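## Task

Fit the clamp meter's jaws fully shut around the black wire, with the wire entirely within them, and keep them shut on it without interruption for several seconds. Then free the meter from the wire. Shutting the jaws on any other wire at any point means failure. Return the meter to its original spot on the hook, in its original orientation, with the jaws fully shut around the hook. It must stay there on its own, not because the robot holds it. Finally release it and back the hands away.

## Robot and tools

Robot: two arms, left_arm and right_arm, facing each other across a table; left_arm's base is on the +y side. The names say nothing about image sides. Each arm ends in an identical right-handed five-finger hand, so hand axes and numbers mean the same on both.

World frame (used in results): origin on the table top halfway between the arm bases, z = 0 at the table surface, +z up. Positions in metres, orientation as quaternion wxyz.

Hand point: a spot fixed to the palm, 0.05 m in front of it, where index pad and thumb tip meet in a pinch. Its +z runs along straightened fingers (which extend 0.06-0.07 m past it), +y points out of the palm, +x runs across the palm away from the thumb. A wrist bracket on the little-finger side protrudes 0.03 m beyond the point in +y and 0.11 m across; it can collide with things.

The row (used by execute_actions and move): 28 numbers, each in [-1, 1], always for both arms. First 14 are left_arm, last 14 right_arm. Per arm: dx, dy, dz, rx, ry, rz, then little, ring, middle, index, thumb_bend, thumb_turn, force_limit, speed.
- dx..rz are an offset, not a pose: the target displacement of that hand point from its measured pose at the start of the action, expressed in the hand point's own axes. 1.0 equals 0.6 m or 180 degrees. rx, ry, rz form a single rotation vector. Every row in an action refers to that same start pose, not to the preceding row. For a call's first action, the start is the last pose reported in this scene.
- Finger numbers are absolute targets: +1 straight/open, -1 curled into the palm. thumb_bend +1 straight, -1 fully bent. thumb_turn +1 beside the palm, -1 across in front of it. A pinch is roughly index -0.22, thumb_bend -0.75, thumb_turn -0.57.
- force_limit: closing motors stop at a fingertip load scaling linearly from ~0 N (-1) to 10 N (+1), 15 N for the two thumb motors; it never limits opening. speed: -1 nearly still, +1 full (whole travel in 0.6 s). For a soft grip, close at speed -0.9 or below.
- There is no 'leave unchanged' value for a hand: resend the last eight numbers used for it, or, if none yet, its hand_measured six values plus hand_force_limit and hand_speed. For an arm that should stay put, send the offset that returns it to its wanted pose in a reply's first call, zeros afterwards.

Tools:
- execute_actions(actions): a list of actions; each action is a table of up to 15 rows, one row per 1/30 s step, the last row repeated if fewer than 15. An action lasts 0.5 s. Per step the commanded pose is clipped to within 100 mm and 16 degrees of the measured one, so large offsets need several actions. An empty list just returns state and images.
- move(target, speed, stop_force, blocking): target is one 28-number row, offsets measured from the pose in the latest result showing one. Straight-line paths, 0.5-10 s, both ending together; speed 0.002-0.5 m/s (default 0.25), rotation capped at twice that in rad/s. No collision avoidance. stop_force (9-40 N, one value for both arms, allowed after 0.2 s of scene time) ends an arm's path when its wrist sensor feels that much added push against the motion for 2 steps; the arm then backs to where it was 2 steps earlier. Use it only with very slow speed and without rotation in that arm; omit it when pulling off something being pressed. blocking=false returns after 0.5 s; then poll with wait(0) or call stop before anything else; not combinable with stop_force.
- wait(seconds 0-10): let time pass holding commands. stop(): brake a running move. zoom_image(camera, region=[x0,y0,x1,y1], pixels, at most 504x504) on cam_left_wrist or cam_right_wrist. show_instructions(): reference images. finished_scene(scene 1-2): ends that scene irreversibly and reports success.

Results: a state line per arm with hand point position, quaternion and velocities; 'Hand target' lines (where the controller now drives each hand point); 'pose unreachable' when a clearance check altered a command; per hand hand_measured, hand_stopped_by (moving, target, force, stalled, fault), hand_load_n (positive = finger pushed open; near 0 means grip lost), hand_force_limit, hand_speed; Wrist force/torque in each end effector's axes (noise up to ~2.4 N, offsets up to ~4 N, saturating near 50 N; 'no reading' is harmless). Step readings list positions, HELD marking held-back steps. A move adds a 'move:' line: done, off_target, moving, held, fault or contact, plus limits=paced (pose clipped) or limits=held (steps blocked). MOTOR HOT warns from 70 °C; OVER-TEMPERATURE FAULT brakes the arm at 85 °C. Camera images: cam_left_wrist then cam_right_wrist, 504x504, with calibration given.

Avoid: shutting the jaws on the wrong wire; anything leaving the table; arms touching each other hard; pressing past contact with stiff arms (joint torque limits 130 N m for the big joints, 24.3 N m for wrists, or 150 N on any part, freeze the arm for 10 s); fast impacts, drops and slips. The robot keeps the last command while you think.

Each tool is called after ">>>" as name(argument=value, ...) on one line, values as JSON.

Reference images:

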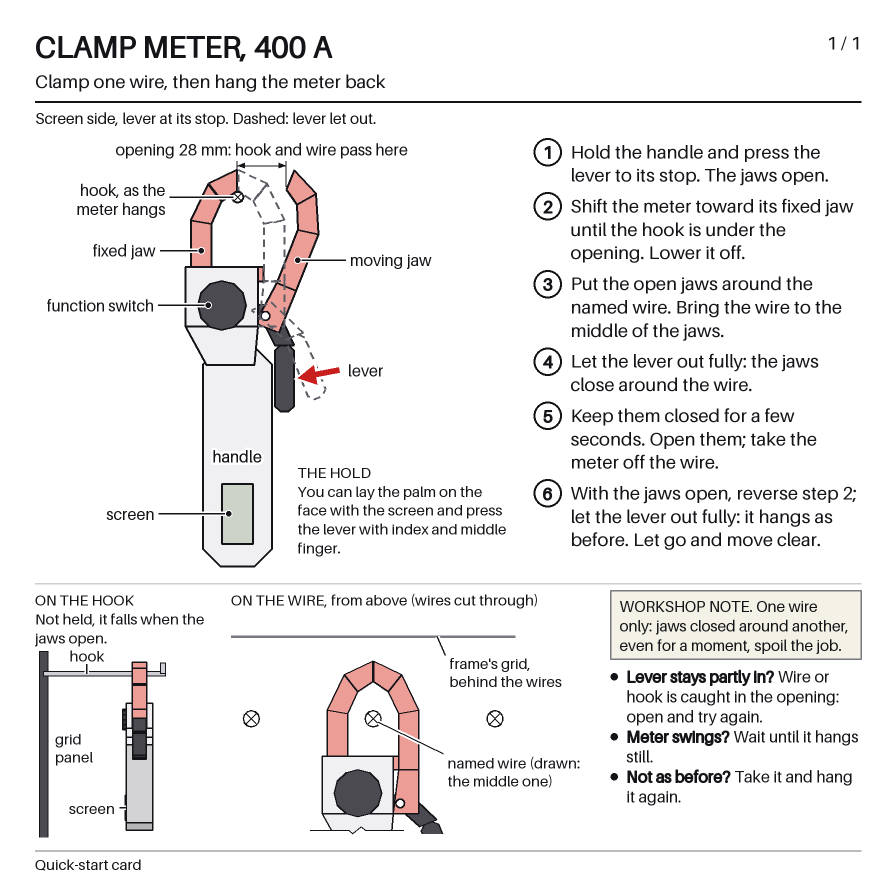

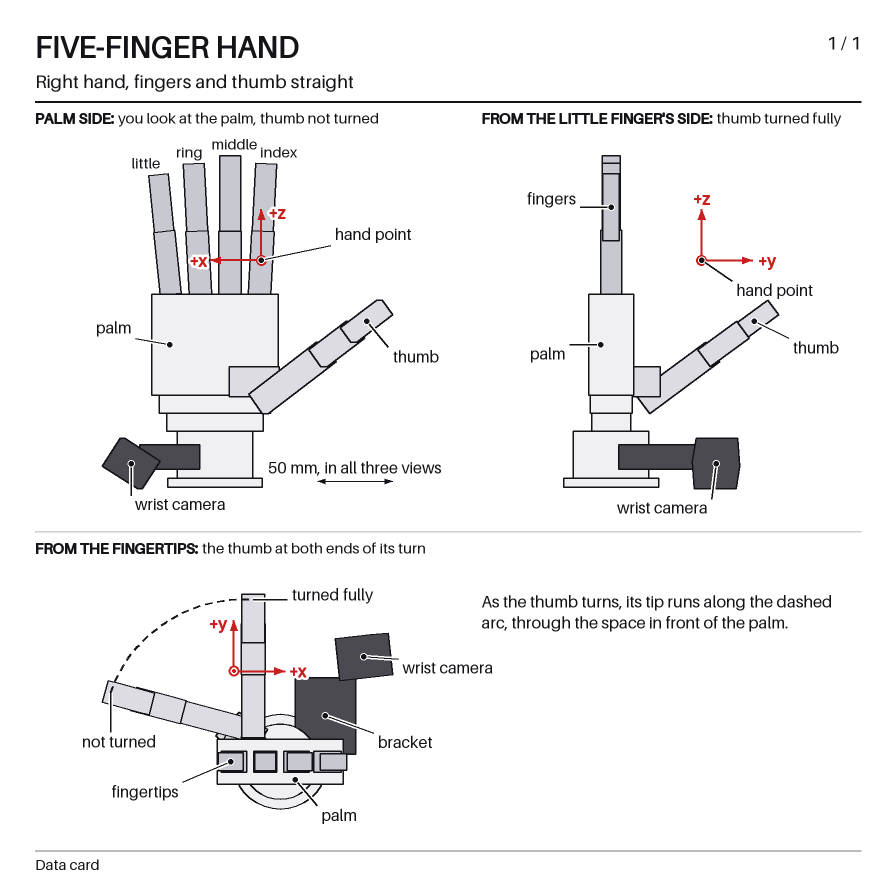

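## Session

I'll start by looking at the current state of the scene.

>>> execute_actions(actions=[])

Scene clock: 0.00 s.
left_arm: end_effector_position=(+0.3138, +0.4260, +0.4835) hand_measured=(+1.000, +1.000, +1.000, +1.000, +1.000, +1.000) hand_load_n=(+0.0, +0.0, +0.0, +0.0, +0.0, +0.0) hand_stopped_by=(target, target, target, target, target, target) hand_force_limit=0.00 hand_speed=-0.80 end_effector_quat_wxyz=(+0.015, +0.373, +0.928, -0.009) end_effector_velocity=(-0.000, -0.000, -0.001) end_effector_angular_velocity=(+0.002, +0.002, -0.000) | right_arm: end_effector_position=(+0.1103, -0.2632, +0.4687) hand_measured=(+1.000, +1.000, +1.000, +1.000, +1.000, +1.000) hand_load_n=(+0.0, +0.0, +0.0, +0.0, +0.0, +0.0) hand_stopped_by=(target, target, target, target, target, target) hand_force_limit=0.00 hand_speed=-0.80 end_effector_quat_wxyz=(-0.029, -0.367, +0.930, +0.007) end_effector_velocity=(+0.000, +0.000, -0.000) end_effector_angular_velocity=(-0.000, +0.001, -0.000)
Joint positions: left_arm=[ 0.547 -1.748  1.34   1.943  1.564 -1.914] | right_arm=[-1.188 -1.705  1.37   1.962  1.554 -1.892]
Joint velocities: left_arm=[-0.     0.001  0.001  0.     0.001  0.   ] | right_arm=[ 0.001  0.001 -0.    -0.    -0.     0.001]
Wrist force (N, on the end effector, along its own x y z axes, offset not removed): no reading
Wrist torque (N m, same axes, about the end effector's origin, offset not removed): no reading
Hand target (left_arm): +0.314, +0.426, +0.483; +0.015, +0.373, +0.928, -0.009
Hand target (right_arm): +0.110, -0.263, +0.469; -0.029, -0.367, +0.930, +0.007

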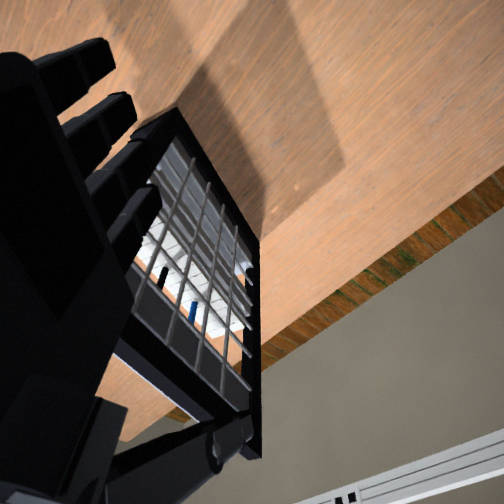

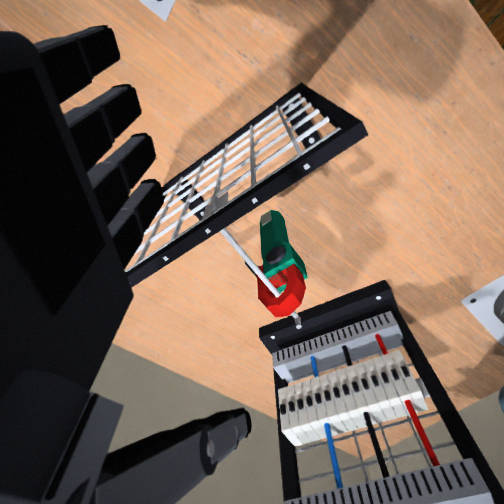

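>>> zoom_image(camera="cam_right_wrist", region=[180, 170, 380, 370])

>>> zoom_image(camera="cam_right_wrist", region=[240, 270, 504, 504])

>>> zoom_image(camera="cam_left_wrist", region=[80, 90, 340, 470])

Region (180, 170, 380, 370) of cam_right_wrist's 504x504 image, scaled by 2.520, with more detail than that image has.

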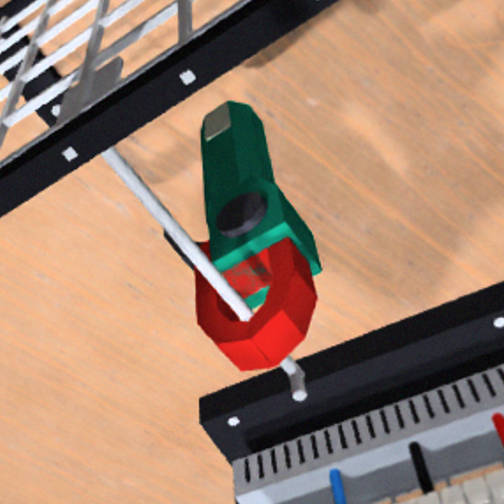

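Region (240, 270, 504, 504) of cam_right_wrist's 504x504 image, scaled by 1.909, with more detail than that image has; it fills the top 447 rows of this view, and the rest is white.

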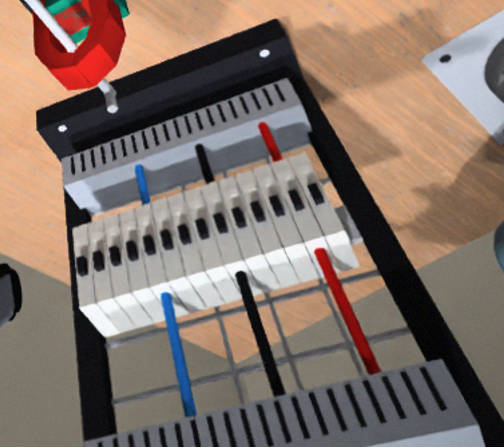

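Region (80, 90, 340, 470) of cam_left_wrist's 504x504 image, scaled by 1.326, with more detail than that image has; it fills the left 345 columns of this view, and the rest is white.

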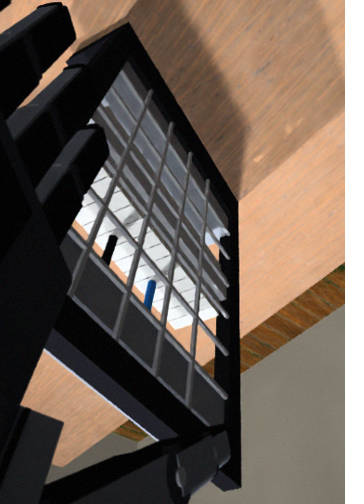

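>>> move(target=[0.1137,-0.635,-0.112,0,0,0.311,1,1,1,1,1,-1,0,0.0,-0.2,0,0,0,0,0,1,1,1,1,1,1,0,-0.8], speed=0.25)

Scene clock: 15.70 s.
left_arm: end_effector_position=(-0.0010, +0.2007, +0.5511) hand_measured=(+1.000, +1.000, +1.000, +1.000, +1.000, -1.000) hand_load_n=(+0.0, +0.0, +0.0, +0.0, +0.0, +0.0) hand_stopped_by=(target, target, target, target, target, target) hand_force_limit=0.00 hand_speed=0.00 end_effector_quat_wxyz=(+0.020, +0.765, +0.644, -0.000) end_effector_velocity=(-0.001, -0.002, +0.001) end_effector_angular_velocity=(+0.001, +0.001, -0.003) | right_arm: end_effector_position=(+0.1976, -0.1812, +0.4627) hand_measured=(+1.000, +1.000, +1.000, +1.000, +1.000, +1.000) hand_load_n=(+0.0, +0.0, +0.0, +0.0, +0.0, +0.0) hand_stopped_by=(target, target, target, target, target, target) hand_force_limit=0.00 hand_speed=-0.80 end_effector_quat_wxyz=(-0.029, -0.367, +0.930, +0.007) end_effector_velocity=(-0.000, +0.001, -0.000) end_effector_angular_velocity=(-0.001, -0.000, +0.002)
Joint positions: left_arm=[-0.766 -1.512  0.941  2.14   1.53  -2.25 ] | right_arm=[-1.075 -1.398  1.073  1.951  1.548 -1.779]
Joint velocities: left_arm=[ 0.003  0.007 -0.013  0.005  0.001  0.006] | right_arm=[ 0.003  0.002 -0.002 -0.     0.001  0.001]
Wrist force (N, on the end effector, along its own x y z axes, offset not removed): left_arm=[1.7 -1.9 -3.9] | right_arm=[0.2 1.9 -0.6]
Wrist torque (N m, same axes, about the end effector's origin, offset not removed): left_arm=[-0.18 -0.04 -0.01] | right_arm=[0.40 0.06 0.02]
Hand target (left_arm): -0.001, +0.200, +0.551; +0.020, +0.765, +0.644, -0.000
Hand target (right_arm): +0.198, -0.181, +0.463; -0.029, -0.367, +0.930, +0.007
Off the commanded pose (left_arm): 0.001 m, 0 deg.
Off the commanded pose (right_arm): 0.000 m, 0 deg.
move: done
camera_calibration (this result's frames):
cam_left_wrist: T_world_to_cam=[[0.961495, -0.272335, 0.0369064, 0.0325876], [-0.240034, -0.766774, 0.59535, -0.177971], [-0.133835, -0.581284, -0.802619, 0.685591], [0, 0, 0, 1]] pos_world=[0.0177044, 0.270934, 0.655021]
cam_right_wrist: T_world_to_cam=[[-0.623034, 0.781376, 0.0357827, 0.245528], [0.672499, 0.511735, 0.53467, -0.294509], [0.399467, 0.357181, -0.844303, 0.507066], [0, 0, 0, 1]] pos_world=[0.148473, -0.222253, 0.576797]

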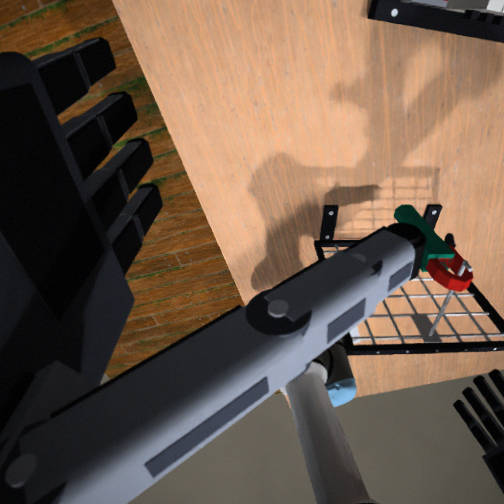

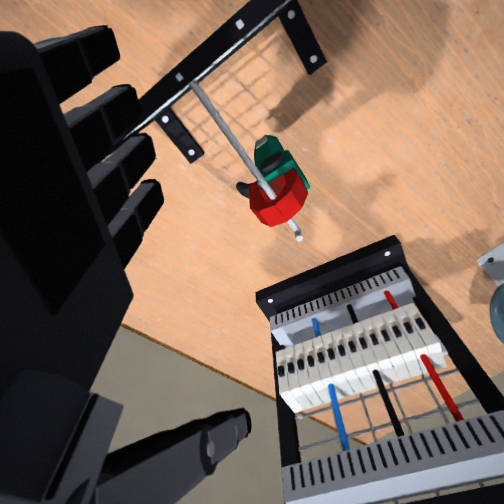

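>>> zoom_image(camera="cam_right_wrist", region=[160, 60, 360, 260])

>>> zoom_image(camera="cam_right_wrist", region=[250, 230, 504, 484])

>>> zoom_image(camera="cam_left_wrist", region=[304, 180, 504, 380])

Region (160, 60, 360, 260) of cam_right_wrist's 504x504 image, scaled by 2.520, with more detail than that image has.

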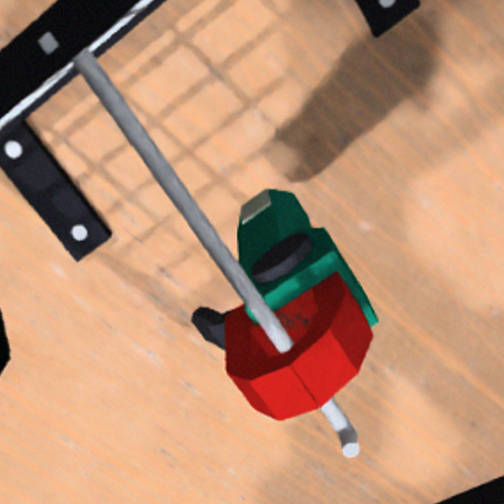

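Region (250, 230, 504, 484) of cam_right_wrist's 504x504 image, scaled by 1.984, with more detail than that image has.

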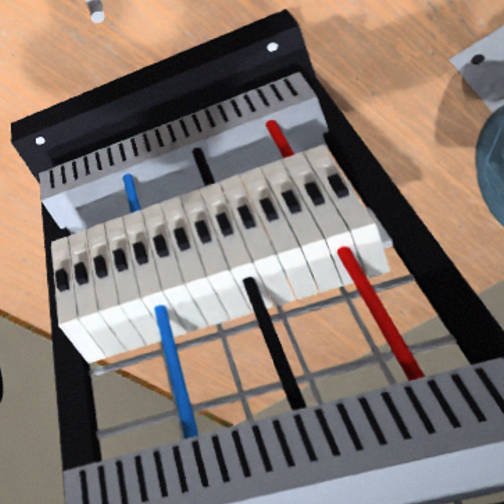

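Region (304, 180, 504, 380) of cam_left_wrist's 504x504 image, scaled by 2.520, with more detail than that image has.

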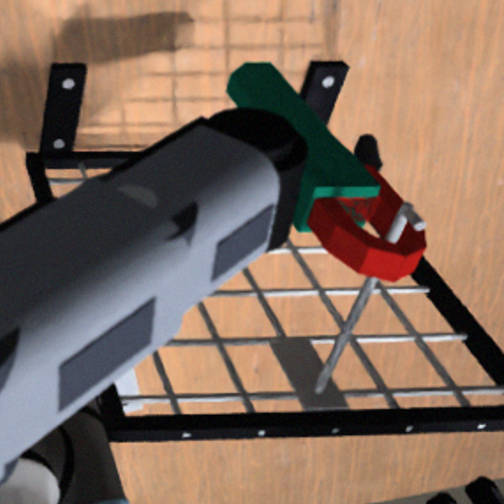

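>>> move(target=[-0.4075,0.0287,0.3805,-0.0796,-0.4848,-0.0925,1,1,1,1,1,1,0,0.0,0,0,0,0,0,0,1,1,1,1,1,1,0,-0.8], speed=0.3)

Scene clock: 24.83 s.
left_arm: end_effector_position=(-0.0207, -0.0499, +0.3297) hand_measured=(+1.000, +1.000, +1.000, +1.000, +1.000, +1.000) hand_load_n=(+0.0, +0.0, +0.0, +0.0, +0.0, +0.0) hand_stopped_by=(target, target, target, target, target, target) hand_force_limit=0.00 hand_speed=0.00 end_effector_quat_wxyz=(+0.541, +0.454, +0.543, -0.455) end_effector_velocity=(-0.001, -0.001, -0.001) end_effector_angular_velocity=(-0.012, -0.004, -0.004) | right_arm: end_effector_position=(+0.1976, -0.1812, +0.4627) hand_measured=(+1.000, +1.000, +1.000, +1.000, +1.000, +1.000) hand_load_n=(+0.0, +0.0, +0.0, +0.0, +0.0, +0.0) hand_stopped_by=(target, target, target, target, target, target) hand_force_limit=0.00 hand_speed=-0.80 end_effector_quat_wxyz=(-0.029, -0.367, +0.930, +0.007) end_effector_velocity=(-0.000, -0.000, +0.000) end_effector_angular_velocity=(+0.000, -0.000, -0.000)
Joint positions: left_arm=[-0.747 -1.565  2.066 -0.498  0.564 -1.576] | right_arm=[-1.075 -1.398  1.073  1.951  1.548 -1.779]
Joint velocities: left_arm=[ 0.003  0.002  0.011 -0.037  0.006  0.022] | right_arm=[-0.001 -0.    -0.     0.    -0.    -0.   ]
Wrist force (N, on the end effector, along its own x y z axes, offset not removed): left_arm=[-3.6 -1.2 -2.9] | right_arm=[3.8 2.8 -2.3]
Wrist torque (N m, same axes, about the end effector's origin, offset not removed): left_arm=[-0.32 0.91 -0.01] | right_arm=[0.55 -0.52 0.24]
Hand target (left_arm): -0.021, -0.050, +0.330; +0.541, +0.454, +0.542, -0.455
Hand target (right_arm): +0.198, -0.181, +0.463; -0.029, -0.367, +0.930, +0.007
Off the commanded pose (left_arm): 0.001 m, 0 deg.
Off the commanded pose (right_arm): 0.000 m, 0 deg.
move: done
camera_calibration (this result's frames):
cam_left_wrist: T_world_to_cam=[[0.978919, 0.176663, 0.102504, -0.00738502], [-0.184721, 0.551626, 0.81338, -0.247917], [0.0871496, -0.815168, 0.572631, -0.100891], [0, 0, 0, 1]] pos_world=[-0.0297734, 0.055819, 0.260181]
cam_right_wrist: T_world_to_cam=[[-0.62303, 0.781379, 0.0357824, 0.245528], [0.672502, 0.511732, 0.53467, -0.294511], [0.399469, 0.357179, -0.844303, 0.507065], [0, 0, 0, 1]] pos_world=[0.148473, -0.222253, 0.576797]

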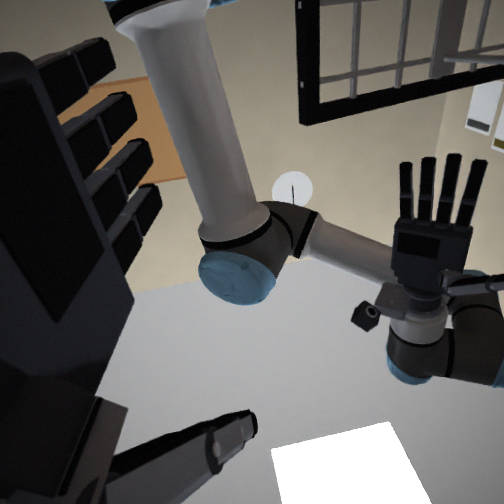

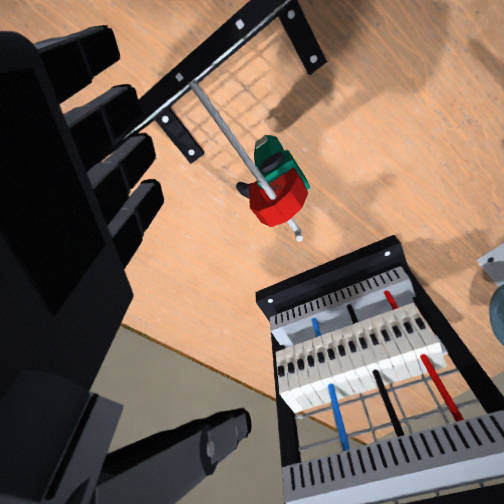

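>>> move(target=[0.1962,0.2077,0.0283,-0.1889,0,0,1,1,1,1,1,1,0,0.0,0,0,0,0,0,0,1,1,1,1,1,1,0,-0.8], speed=0.2)

Scene clock: 28.37 s.
left_arm: end_effector_position=(+0.1043, -0.0447, +0.2120) hand_measured=(+1.000, +1.000, +1.000, +1.000, +1.000, +1.000) hand_load_n=(+0.0, +0.0, +0.0, +0.0, +0.0, +0.0) hand_stopped_by=(target, target, target, target, target, target) hand_force_limit=0.00 hand_speed=0.00 end_effector_quat_wxyz=(+0.650, +0.276, +0.652, -0.276) end_effector_velocity=(+0.002, -0.000, -0.002) end_effector_angular_velocity=(+0.000, -0.001, +0.007) | right_arm: end_effector_position=(+0.1976, -0.1812, +0.4627) hand_measured=(+1.000, +1.000, +1.000, +1.000, +1.000, +1.000) hand_load_n=(+0.0, +0.0, +0.0, +0.0, +0.0, +0.0) hand_stopped_by=(target, target, target, target, target, target) hand_force_limit=0.00 hand_speed=-0.80 end_effector_quat_wxyz=(-0.029, -0.367, +0.930, +0.007) end_effector_velocity=(-0.000, -0.000, +0.000) end_effector_angular_velocity=(+0.001, -0.001, +0.001)
Joint positions: left_arm=[-0.566 -1.196  1.979 -0.763  0.152 -1.591] | right_arm=[-1.075 -1.398  1.073  1.951  1.548 -1.779]
Joint velocities: left_arm=[ 0.004  0.005 -0.001 -0.009 -0.003  0.006] | right_arm=[ 0.    -0.001  0.    -0.     0.    -0.001]
Wrist force (N, on the end effector, along its own x y z axes, offset not removed): left_arm=[-0.3 -2.4 -1.0] | right_arm=[-0.2 -1.4 -1.4]
Wrist torque (N m, same axes, about the end effector's origin, offset not removed): left_arm=[-0.30 0.12 0.07] | right_arm=[-0.26 0.25 -0.11]
Hand target (left_arm): +0.104, -0.045, +0.212; +0.650, +0.276, +0.652, -0.276
Hand target (right_arm): +0.198, -0.181, +0.463; -0.029, -0.367, +0.930, +0.007
Off the commanded pose (left_arm): 0.001 m, 0 deg.
Off the commanded pose (right_arm): 0.000 m, 0 deg.
move: done
camera_calibration (this result's frames):
cam_left_wrist: T_world_to_cam=[[0.713295, 0.693162, 0.103617, -0.0680157], [-0.461339, 0.353066, 0.813948, -0.112103], [0.527614, -0.628387, 0.571623, -0.0775397], [0, 0, 0, 1]] pos_world=[0.037709, 0.0380005, 0.142617]
cam_right_wrist: T_world_to_cam=[[-0.623034, 0.781376, 0.035783, 0.245528], [0.672499, 0.511735, 0.53467, -0.29451], [0.399467, 0.357182, -0.844303, 0.507066], [0, 0, 0, 1]] pos_world=[0.148473, -0.222253, 0.576797]

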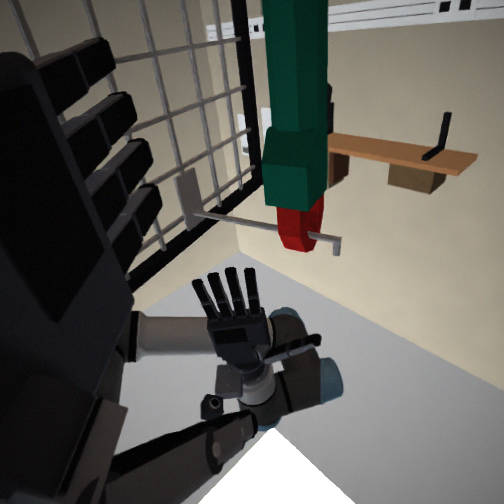

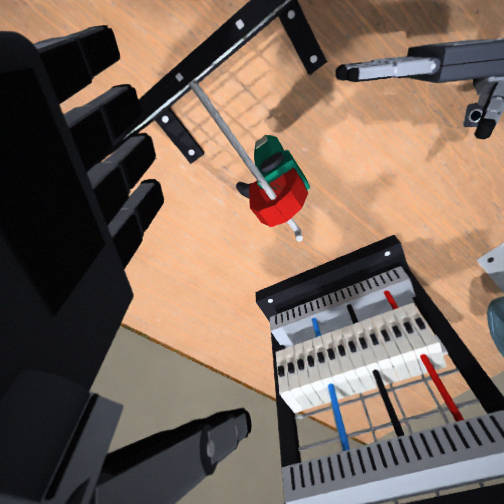

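>>> zoom_image(camera="cam_left_wrist", region=[170, 70, 370, 270])

>>> zoom_image(camera="cam_right_wrist", region=[304, 0, 504, 200])

Region (170, 70, 370, 270) of cam_left_wrist's 504x504 image, scaled by 2.520, with more detail than that image has.

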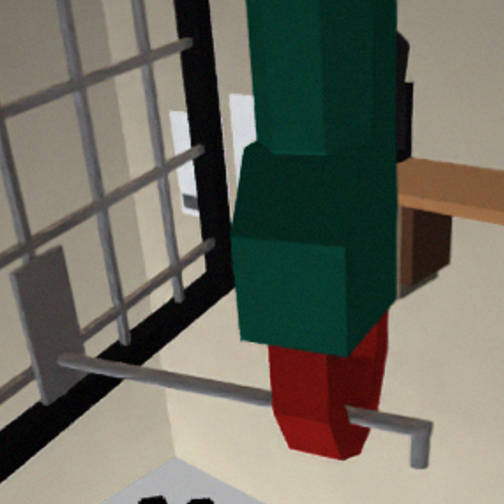

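Region (304, 0, 504, 200) of cam_right_wrist's 504x504 image, scaled by 2.520, with more detail than that image has.

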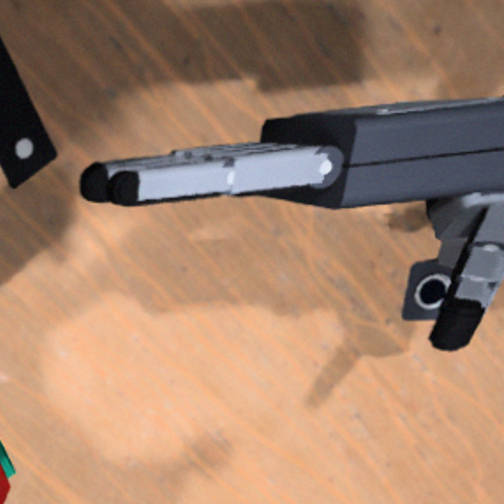

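>>> move(target=[0.0067,0.0735,0.2019,-0.1056,-0.001,0,1,1,1,1,1,-1,0,1.0,0,0,0,0,0,0,1,1,1,1,1,1,0,-0.8], speed=0.1)

Scene clock: 35.97 s.
left_arm: end_effector_position=(+0.2195, -0.1012, +0.2074) hand_measured=(+1.000, +1.000, +1.000, +1.000, +1.000, -1.000) hand_load_n=(+0.0, +0.0, +0.0, +0.0, +0.0, +0.0) hand_stopped_by=(target, target, target, target, target, target) hand_force_limit=0.00 hand_speed=1.00 end_effector_quat_wxyz=(+0.688, +0.165, +0.687, -0.166) end_effector_velocity=(+0.002, -0.001, -0.001) end_effector_angular_velocity=(+0.004, +0.003, +0.007) | right_arm: end_effector_position=(+0.1976, -0.1812, +0.4627) hand_measured=(+1.000, +1.000, +1.000, +1.000, +1.000, +1.000) hand_load_n=(+0.0, +0.0, +0.0, +0.0, +0.0, +0.0) hand_stopped_by=(target, target, target, target, target, target) hand_force_limit=0.00 hand_speed=-0.80 end_effector_quat_wxyz=(-0.029, -0.367, +0.930, +0.007) end_effector_velocity=(+0.000, +0.000, -0.001) end_effector_angular_velocity=(-0.001, +0.000, +0.001)
Joint positions: left_arm=[-0.284 -0.98   1.637 -0.66   0.103 -1.568] | right_arm=[-1.075 -1.398  1.073  1.951  1.548 -1.779]
Joint velocities: left_arm=[ 0.004  0.013 -0.023  0.055 -0.003 -0.043] | right_arm=[ 0.001  0.002  0.    -0.001  0.001 -0.   ]
Wrist force (N, on the end effector, along its own x y z axes, offset not removed): left_arm=[-5.4 -3.4 -3.1] | right_arm=[4.5 -0.1 -0.5]
Wrist torque (N m, same axes, about the end effector's origin, offset not removed): left_arm=[-0.56 0.88 -0.32] | right_arm=[-0.17 -0.66 0.23]
Hand target (left_arm): +0.220, -0.101, +0.207; +0.687, +0.165, +0.688, -0.165
Hand target (right_arm): +0.198, -0.181, +0.463; -0.029, -0.367, +0.930, +0.007
Off the commanded pose (left_arm): 0.001 m, 0 deg.
Off the commanded pose (right_arm): 0.000 m, 0 deg.
move: done
camera_calibration (this result's frames):
cam_left_wrist: T_world_to_cam=[[0.448893, 0.887497, 0.104134, -0.0330302], [-0.553647, 0.184758, 0.811997, -0.0315961], [0.701405, -0.422154, 0.574297, -0.189058], [0, 0, 0, 1]] pos_world=[0.12994, -0.0446597, 0.137671]
cam_right_wrist: T_world_to_cam=[[-0.623034, 0.781376, 0.035783, 0.245528], [0.672499, 0.511735, 0.53467, -0.29451], [0.399467, 0.357182, -0.844303, 0.507066], [0, 0, 0, 1]] pos_world=[0.148473, -0.222253, 0.576797]

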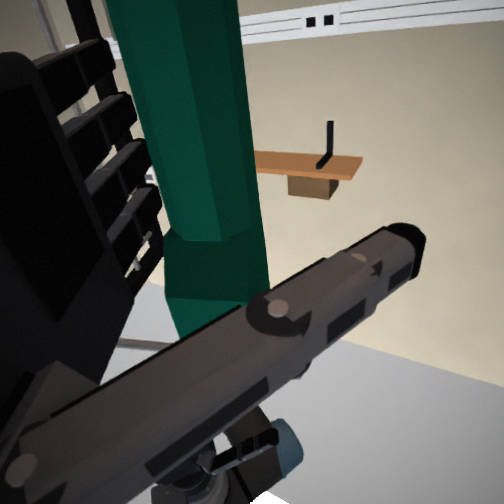

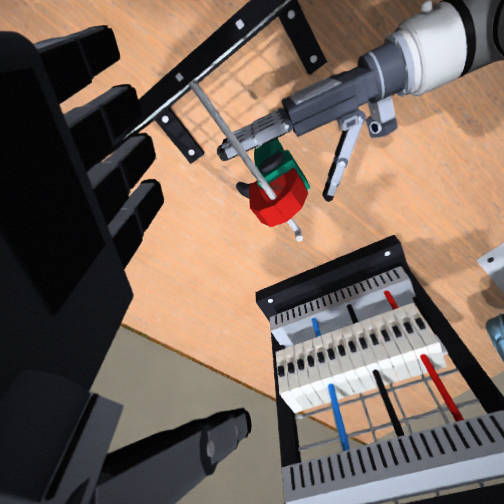

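>>> zoom_image(camera="cam_right_wrist", region=[200, 60, 400, 260])

>>> zoom_image(camera="cam_left_wrist", region=[90, 120, 330, 360])

Region (200, 60, 400, 260) of cam_right_wrist's 504x504 image, scaled by 2.520, with more detail than that image has.

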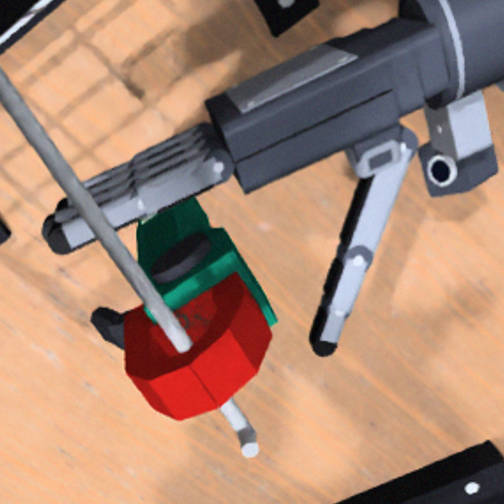

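Region (90, 120, 330, 360) of cam_left_wrist's 504x504 image, scaled by 2.100, with more detail than that image has.

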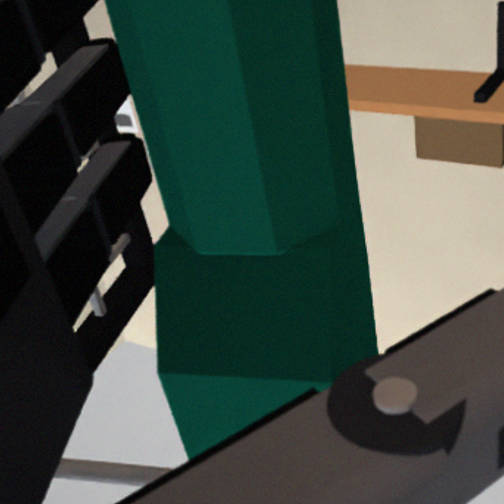

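>>> move(target=[-0.0027,0.0266,0.1043,-0.0393,0,0,1,1,1,1,1,-1,0,1.0,0,0,0,0,0,0,1,1,1,1,1,1,0,-0.8], speed=0.05)

>>> zoom_image(camera="cam_right_wrist", region=[180, 80, 360, 260])

Scene clock: 39.37 s.
left_arm: end_effector_position=(+0.2822, -0.1154, +0.2089) hand_measured=(+1.000, +1.000, +1.000, +1.000, +1.000, -1.000) hand_load_n=(+0.0, +0.0, +0.0, +0.0, +0.0, +0.0) hand_stopped_by=(target, target, target, target, target, target) hand_force_limit=0.00 hand_speed=1.00 end_effector_quat_wxyz=(+0.697, +0.122, +0.696, -0.123) end_effector_velocity=(+0.002, -0.001, +0.000) end_effector_angular_velocity=(-0.000, +0.002, +0.003) | right_arm: end_effector_position=(+0.1976, -0.1812, +0.4627) hand_measured=(+1.000, +1.000, +1.000, +1.000, +1.000, +1.000) hand_load_n=(+0.0, +0.0, +0.0, +0.0, +0.0, +0.0) hand_stopped_by=(target, target, target, target, target, target) hand_force_limit=0.00 hand_speed=-0.80 end_effector_quat_wxyz=(-0.029, -0.367, +0.930, +0.007) end_effector_velocity=(-0.000, +0.000, -0.000) end_effector_angular_velocity=(-0.000, +0.000, +0.000)
Joint positions: left_arm=[-0.164 -0.903  1.493 -0.596  0.1   -1.566] | right_arm=[-1.075 -1.398  1.073  1.951  1.548 -1.779]
Joint velocities: left_arm=[ 0.004  0.006 -0.013  0.027  0.    -0.02 ] | right_arm=[ 0.  0. -0.  0.  0. -0.]
Wrist force (N, on the end effector, along its own x y z axes, offset not removed): left_arm=[1.3 -1.1 -3.5] | right_arm=[1.4 -0.2 1.5]
Wrist torque (N m, same axes, about the end effector's origin, offset not removed): left_arm=[-0.03 0.02 -0.03] | right_arm=[-0.08 -0.20 -0.02]
Hand target (left_arm): +0.282, -0.115, +0.209; +0.696, +0.122, +0.696, -0.123
Hand target (right_arm): +0.198, -0.181, +0.463; -0.029, -0.367, +0.930, +0.007
Off the commanded pose (left_arm): 0.000 m, 0 deg.
Off the commanded pose (right_arm): 0.000 m, 0 deg.
move: done
camera_calibration (this result's frames):
cam_left_wrist: T_world_to_cam=[[0.336582, 0.935884, 0.104088, -0.011379], [-0.572217, 0.115491, 0.811929, 0.00172402], [0.74785, -0.332842, 0.574401, -0.242725], [0, 0, 0, 1]] pos_world=[0.186338, -0.0703386, 0.139206]
cam_right_wrist: T_world_to_cam=[[-0.623034, 0.781376, 0.0357828, 0.245528], [0.672499, 0.511735, 0.534671, -0.29451], [0.399468, 0.357182, -0.844303, 0.507066], [0, 0, 0, 1]] pos_world=[0.148473, -0.222253, 0.576797]

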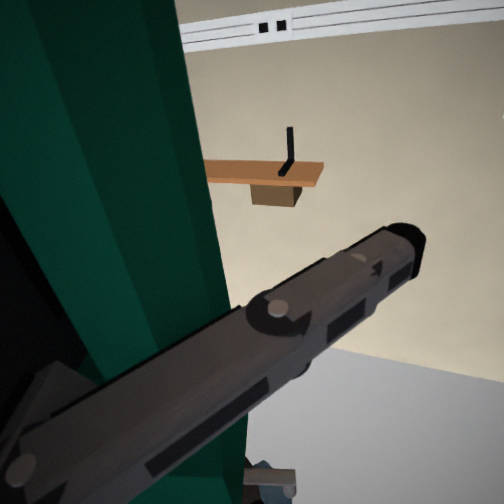

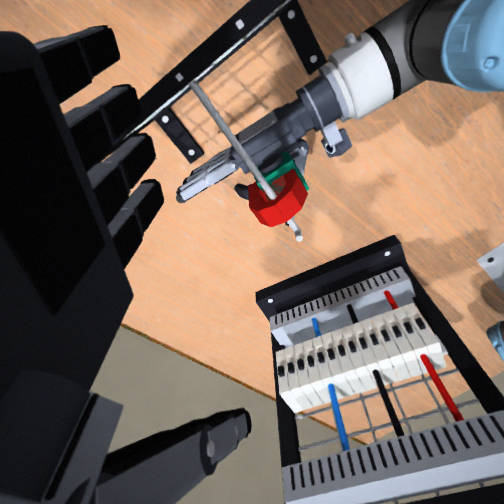

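Region (180, 80, 360, 260) of cam_right_wrist's 504x504 image, scaled by 2.800, with more detail than that image has.

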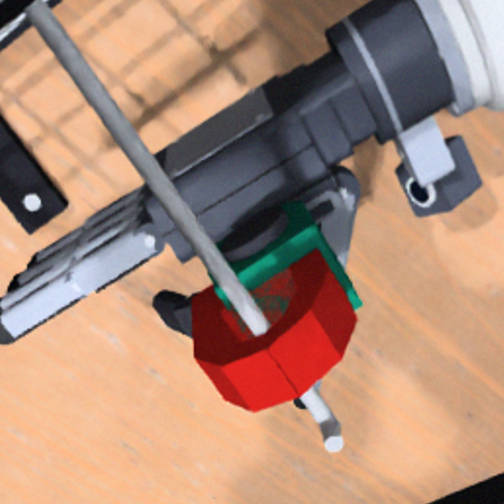

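>>> execute_actions(actions=[[[0,0.0067,0,0,0,0,0.1,0.1,1,1,0.5,-1,0.2,0.3,0,0,0,0,0,0,1,1,1,1,1,1,0,-0.8]],[[0,0,0,0,0,0,-1,-1,1,1,-1,-1,0.2,-0.7,0,0,0,0,0,0,1,1,1,1,1,1,0,-0.8]],[[0,0,0,0,0,0,-1,-1,1,1,-1,-1,0.2,-0.7,0,0,0,0,0,0,1,1,1,1,1,1,0,-0.8]],[[0,0,0,0,0,0,-1,-1,1,1,-1,-1,0.2,-0.7,0,0,0,0,0,0,1,1,1,1,1,1,0,-0.8]]])

Scene clock: 42.50 s.
left_arm: end_effector_position=(+0.2836, -0.1117, +0.2089) hand_measured=(-0.632, -0.632, +1.000, +1.000, +0.086, -1.000) hand_load_n=(+0.0, +0.0, +0.0, +0.0, +9.0, -4.0) hand_stopped_by=(moving, moving, target, target, force, target) hand_force_limit=0.20 hand_speed=-0.70 end_effector_quat_wxyz=(+0.696, +0.122, +0.696, -0.123) end_effector_velocity=(+0.000, +0.000, +0.001) end_effector_angular_velocity=(-0.003, +0.001, +0.001) | right_arm: end_effector_position=(+0.1976, -0.1812, +0.4627) hand_measured=(+1.000, +1.000, +1.000, +1.000, +1.000, +1.000) hand_load_n=(+0.0, +0.0, +0.0, +0.0, +0.0, +0.0) hand_stopped_by=(target, target, target, target, target, target) hand_force_limit=0.00 hand_speed=-0.80 end_effector_quat_wxyz=(-0.029, -0.367, +0.930, +0.007) end_effector_velocity=(-0.000, +0.000, -0.000) end_effector_angular_velocity=(+0.000, -0.001, +0.001)
Joint positions: left_arm=[-0.164 -0.91   1.506 -0.6    0.101 -1.568] | right_arm=[-1.075 -1.398  1.073  1.951  1.548 -1.779]
Joint velocities: left_arm=[ 0.    -0.002 -0.    -0.    -0.001  0.   ] | right_arm=[ 0.002  0.    -0.    -0.001  0.     0.   ]
Wrist force (N, on the end effector, along its own x y z axes, offset not removed): left_arm=[-2.2 0.7 -0.2] | right_arm=[-0.6 -1.1 0.4]
Wrist torque (N m, same axes, about the end effector's origin, offset not removed): left_arm=[0.06 0.14 -0.16] | right_arm=[-0.37 0.19 -0.01]
Hand target (left_arm): +0.284, -0.112, +0.209; +0.696, +0.122, +0.696, -0.123
Hand target (right_arm): +0.198, -0.181, +0.463; -0.029, -0.367, +0.930, +0.007
Off the commanded pose (left_arm): 0.000 m, 0 deg.
Off the commanded pose (right_arm): 0.000 m, 0 deg.
Step readings (end_effector_position; steps 1 to 15: 1st action; 16 to 30: 2nd action; 31 to 45: 3rd action; 46 to 60: 4th action):
0: left_arm (+0.2824, -0.1155, +0.2089) | right_arm (+0.1976, -0.1812, +0.4627)
1: left_arm (+0.2824, -0.1155, +0.2089) | right_arm (+0.1976, -0.1812, +0.4627)
2: left_arm (+0.2826, -0.1149, +0.2088) | right_arm (+0.1976, -0.1812, +0.4627)
4: left_arm (+0.2830, -0.1135, +0.2088) | right_arm (+0.1976, -0.1812, +0.4627)
8: left_arm (+0.2834, -0.1121, +0.2088) | right_arm (+0.1976, -0.1812, +0.4627)
15: left_arm (+0.2836, -0.1117, +0.2089) | right_arm (+0.1976, -0.1812, +0.4627)
16: left_arm (+0.2836, -0.1117, +0.2089) | right_arm (+0.1976, -0.1812, +0.4627)
17: left_arm (+0.2836, -0.1117, +0.2089) | right_arm (+0.1976, -0.1812, +0.4627)
19: left_arm (+0.2836, -0.1117, +0.2089) | right_arm (+0.1976, -0.1812, +0.4627)
23: left_arm (+0.2836, -0.1117, +0.2089) | right_arm (+0.1976, -0.1812, +0.4627)
30: left_arm (+0.2836, -0.1117, +0.2089) | right_arm (+0.1976, -0.1812, +0.4627)
31: left_arm (+0.2836, -0.1117, +0.2089) | right_arm (+0.1976, -0.1812, +0.4627)
32: left_arm (+0.2836, -0.1117, +0.2089) | right_arm (+0.1976, -0.1812, +0.4627)
34: left_arm (+0.2836, -0.1117, +0.2089) | right_arm (+0.1976, -0.1812, +0.4627)
38: left_arm (+0.2836, -0.1117, +0.2089) | right_arm (+0.1976, -0.1812, +0.4627)
45: left_arm (+0.2836, -0.1117, +0.2089) | right_arm (+0.1976, -0.1812, +0.4627)
46: left_arm (+0.2836, -0.1117, +0.2089) | right_arm (+0.1976, -0.1812, +0.4627)
47: left_arm (+0.2836, -0.1117, +0.2089) | right_arm (+0.1976, -0.1812, +0.4627)
49: left_arm (+0.2836, -0.1117, +0.2089) | right_arm (+0.1976, -0.1812, +0.4627)
53: left_arm (+0.2836, -0.1117, +0.2089) | right_arm (+0.1976, -0.1812, +0.4627)
60: end_effector_position above
camera_calibration (this result's frames):
cam_left_wrist: T_world_to_cam=[[0.336576, 0.935886, 0.104084, -0.0153267], [-0.572111, 0.115443, 0.812011, 0.00201331], [0.747934, -0.332851, 0.574286, -0.242513], [0, 0, 0, 1]] pos_world=[0.187694, -0.066609, 0.139232]
cam_right_wrist: T_world_to_cam=[[-0.623034, 0.781376, 0.0357828, 0.245528], [0.672499, 0.511735, 0.534671, -0.29451], [0.399468, 0.357182, -0.844303, 0.507066], [0, 0, 0, 1]] pos_world=[0.148473, -0.222253, 0.576797]

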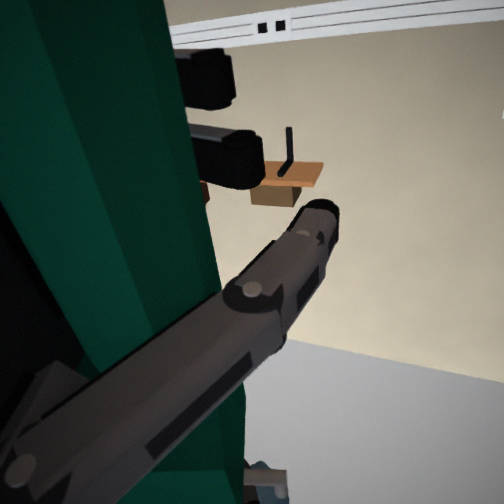

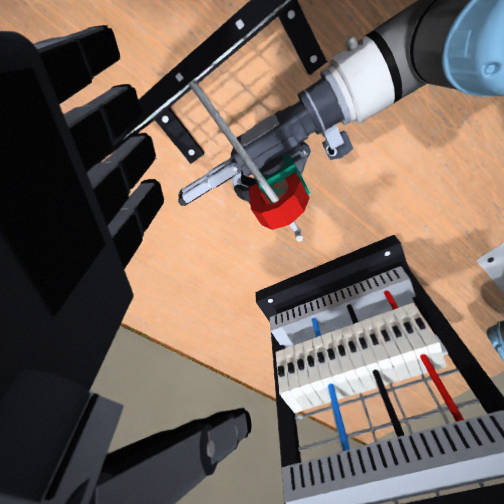

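>>> wait(seconds=0.3)

>>> zoom_image(camera="cam_right_wrist", region=[180, 80, 360, 260])

Scene clock: 42.93 s.
left_arm: end_effector_position=(+0.2836, -0.1117, +0.2089) hand_measured=(-0.830, -0.830, +1.000, +1.000, +0.086, -1.000) hand_load_n=(+6.0, +9.0, +0.0, +0.0, +9.0, -4.0) hand_stopped_by=(force, force, target, target, force, target) hand_force_limit=0.20 hand_speed=-0.70 end_effector_quat_wxyz=(+0.696, +0.122, +0.696, -0.123) end_effector_velocity=(-0.000, +0.000, -0.000) end_effector_angular_velocity=(+0.001, -0.000, -0.000) | right_arm: end_effector_position=(+0.1976, -0.1812, +0.4627) hand_measured=(+1.000, +1.000, +1.000, +1.000, +1.000, +1.000) hand_load_n=(+0.0, +0.0, +0.0, +0.0, +0.0, +0.0) hand_stopped_by=(target, target, target, target, target, target) hand_force_limit=0.00 hand_speed=-0.80 end_effector_quat_wxyz=(-0.029, -0.367, +0.930, +0.007) end_effector_velocity=(+0.001, -0.001, -0.000) end_effector_angular_velocity=(-0.001, -0.001, -0.002)
Joint positions: left_arm=[-0.164 -0.91   1.506 -0.6    0.101 -1.568] | right_arm=[-1.075 -1.398  1.073  1.951  1.548 -1.779]
Joint velocities: left_arm=[-0.     0.     0.001 -0.     0.    -0.   ] | right_arm=[-0.003  0.    -0.    -0.     0.001 -0.   ]
Wrist force (N, on the end effector, along its own x y z axes, offset not removed): left_arm=[-6.6 -2.9 -9.2] | right_arm=[2.5 0.7 -1.3]
Wrist torque (N m, same axes, about the end effector's origin, offset not removed): left_arm=[-0.19 0.13 -0.05] | right_arm=[0.19 -0.47 0.29]
Hand target (left_arm): +0.284, -0.112, +0.209; +0.696, +0.122, +0.696, -0.123
Hand target (right_arm): +0.198, -0.181, +0.463; -0.029, -0.367, +0.930, +0.007
Off the commanded pose (left_arm): 0.000 m, 0 deg.
Off the commanded pose (right_arm): 0.000 m, 0 deg.
wait: 0.30 s; no rest
camera_calibration (this result's frames):
cam_left_wrist: T_world_to_cam=[[0.336576, 0.935885, 0.10409, -0.0153284], [-0.572112, 0.115438, 0.812011, 0.00201296], [0.747933, -0.332855, 0.574285, -0.242513], [0, 0, 0, 1]] pos_world=[0.187694, -0.0666082, 0.139232]
cam_right_wrist: T_world_to_cam=[[-0.623034, 0.781376, 0.0357828, 0.245528], [0.672499, 0.511735, 0.53467, -0.29451], [0.399467, 0.357182, -0.844303, 0.507066], [0, 0, 0, 1]] pos_world=[0.148473, -0.222253, 0.576797]

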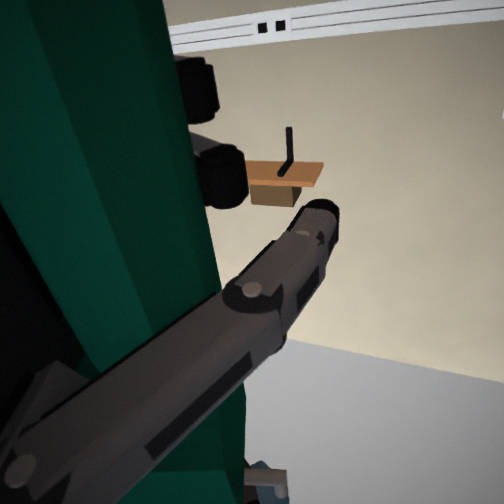

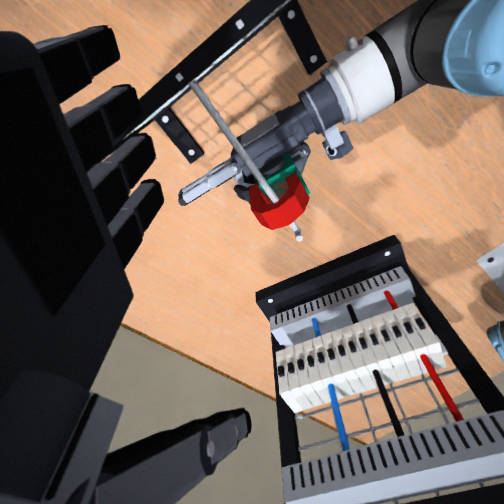

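Region (180, 80, 360, 260) of cam_right_wrist's 504x504 image, scaled by 2.800, with more detail than that image has.

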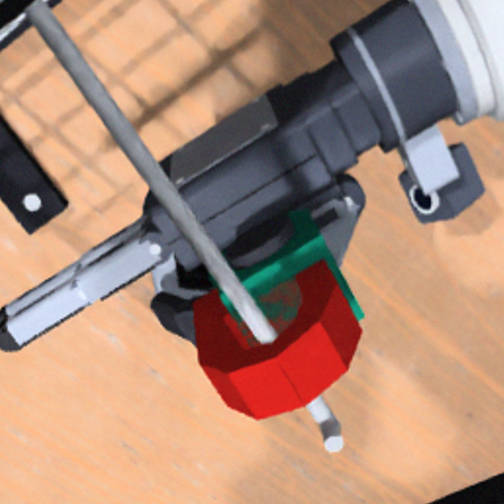

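>>> execute_actions(actions=[[[0,0,0,0,0,0,-1,-1,0.4,0.4,-1,-1,0.6,0.2,0,0,0,0,0,0,1,1,1,1,1,1,0,-0.8]],[[0,0,0,0,0,0,-1,-1,-1,-1,-1,-1,0.6,-0.6,0,0,0,0,0,0,1,1,1,1,1,1,0,-0.8]],[[0,0,0,0,0,0,-1,-1,-1,-1,-1,-1,0.6,-0.6,0,0,0,0,0,0,1,1,1,1,1,1,0,-0.8]],[[0,0,0,0,0,0,-1,-1,-1,-1,-1,-1,0.6,-0.6,0,0,0,0,0,0,1,1,1,1,1,1,0,-0.8]]])

>>> zoom_image(camera="cam_right_wrist", region=[180, 80, 360, 260])

Scene clock: 45.40 s.
left_arm: end_effector_position=(+0.2836, -0.1117, +0.2089) hand_measured=(-0.830, -0.828, -0.574, -0.576, +0.086, -1.000) hand_load_n=(+5.0, +8.5, +4.5, +0.0, +9.0, -3.5) hand_stopped_by=(force, force, moving, moving, force, target) hand_force_limit=0.60 hand_speed=-0.60 end_effector_quat_wxyz=(+0.696, +0.122, +0.696, -0.123) end_effector_velocity=(-0.000, -0.000, +0.001) end_effector_angular_velocity=(-0.002, +0.001, +0.001) | right_arm: end_effector_position=(+0.1976, -0.1812, +0.4627) hand_measured=(+1.000, +1.000, +1.000, +1.000, +1.000, +1.000) hand_load_n=(+0.0, +0.0, +0.0, +0.0, +0.0, +0.0) hand_stopped_by=(target, target, target, target, target, target) hand_force_limit=0.00 hand_speed=-0.80 end_effector_quat_wxyz=(-0.029, -0.367, +0.930, +0.007) end_effector_velocity=(+0.000, -0.000, -0.000) end_effector_angular_velocity=(-0.000, -0.001, -0.001)
Joint positions: left_arm=[-0.164 -0.91   1.506 -0.6    0.101 -1.568] | right_arm=[-1.075 -1.398  1.073  1.951  1.548 -1.779]
Joint velocities: left_arm=[ 0.    -0.001 -0.001 -0.    -0.001 -0.   ] | right_arm=[-0.001 -0.     0.    -0.     0.001 -0.   ]
Wrist force (N, on the end effector, along its own x y z axes, offset not removed): left_arm=[-2.4 -0.5 -7.6] | right_arm=[2.1 1.3 -0.7]
Wrist torque (N m, same axes, about the end effector's origin, offset not removed): left_arm=[0.02 -0.08 -0.08] | right_arm=[0.19 -0.08 0.11]
Hand target (left_arm): +0.284, -0.112, +0.209; +0.696, +0.122, +0.696, -0.123
Hand target (right_arm): +0.198, -0.181, +0.463; -0.029, -0.367, +0.930, +0.007
Off the commanded pose (left_arm): 0.000 m, 0 deg.
Off the commanded pose (right_arm): 0.000 m, 0 deg.
Step readings (end_effector_position; steps 1 to 15: 1st action; 16 to 30: 2nd action; 31 to 45: 3rd action; 46 to 60: 4th action):
0: left_arm (+0.2836, -0.1117, +0.2089) | right_arm (+0.1976, -0.1812, +0.4627)
1: left_arm (+0.2836, -0.1117, +0.2089) | right_arm (+0.1976, -0.1812, +0.4627)
2: left_arm (+0.2836, -0.1117, +0.2089) | right_arm (+0.1976, -0.1812, +0.4627)
4: left_arm (+0.2836, -0.1117, +0.2089) | right_arm (+0.1976, -0.1812, +0.4627)
8: left_arm (+0.2836, -0.1117, +0.2089) | right_arm (+0.1976, -0.1812, +0.4627)
15: left_arm (+0.2836, -0.1117, +0.2089) | right_arm (+0.1976, -0.1812, +0.4627)
16: left_arm (+0.2836, -0.1117, +0.2089) | right_arm (+0.1976, -0.1812, +0.4627)
17: left_arm (+0.2836, -0.1117, +0.2089) | right_arm (+0.1976, -0.1812, +0.4627)
19: left_arm (+0.2836, -0.1117, +0.2089) | right_arm (+0.1976, -0.1812, +0.4627)
23: left_arm (+0.2836, -0.1117, +0.2089) | right_arm (+0.1976, -0.1812, +0.4627)
30: left_arm (+0.2836, -0.1117, +0.2089) | right_arm (+0.1976, -0.1812, +0.4627)
31: left_arm (+0.2836, -0.1117, +0.2089) | right_arm (+0.1976, -0.1812, +0.4627)
32: left_arm (+0.2836, -0.1117, +0.2089) | right_arm (+0.1976, -0.1812, +0.4627)
34: left_arm (+0.2836, -0.1117, +0.2089) | right_arm (+0.1976, -0.1812, +0.4627)
38: left_arm (+0.2836, -0.1117, +0.2089) | right_arm (+0.1976, -0.1812, +0.4627)
45: left_arm (+0.2836, -0.1117, +0.2089) | right_arm (+0.1976, -0.1812, +0.4627)
46: left_arm (+0.2836, -0.1117, +0.2089) | right_arm (+0.1976, -0.1812, +0.4627)
47: left_arm (+0.2836, -0.1117, +0.2089) | right_arm (+0.1976, -0.1812, +0.4627)
49: left_arm (+0.2836, -0.1117, +0.2089) | right_arm (+0.1976, -0.1812, +0.4627)
53: left_arm (+0.2836, -0.1117, +0.2089) | right_arm (+0.1976, -0.1812, +0.4627)
60: end_effector_position above
camera_calibration (this result's frames):
cam_left_wrist: T_world_to_cam=[[0.336576, 0.935886, 0.10409, -0.0153284], [-0.572112, 0.115438, 0.812011, 0.00201298], [0.747933, -0.332855, 0.574285, -0.242513], [0, 0, 0, 1]] pos_world=[0.187694, -0.0666082, 0.139232]
cam_right_wrist: T_world_to_cam=[[-0.623034, 0.781376, 0.0357828, 0.245528], [0.672499, 0.511735, 0.53467, -0.29451], [0.399467, 0.357182, -0.844303, 0.507066], [0, 0, 0, 1]] pos_world=[0.148473, -0.222253, 0.576797]

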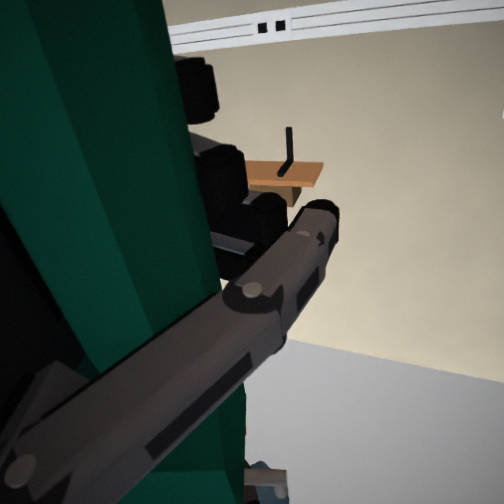

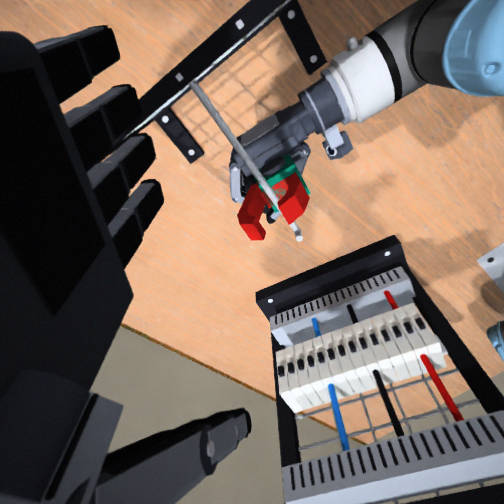

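Region (180, 80, 360, 260) of cam_right_wrist's 504x504 image, scaled by 2.800, with more detail than that image has.

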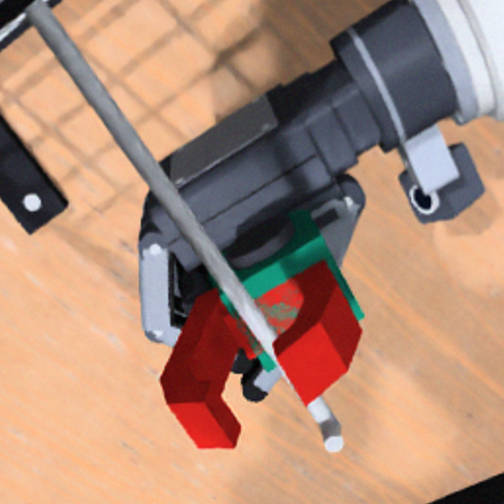

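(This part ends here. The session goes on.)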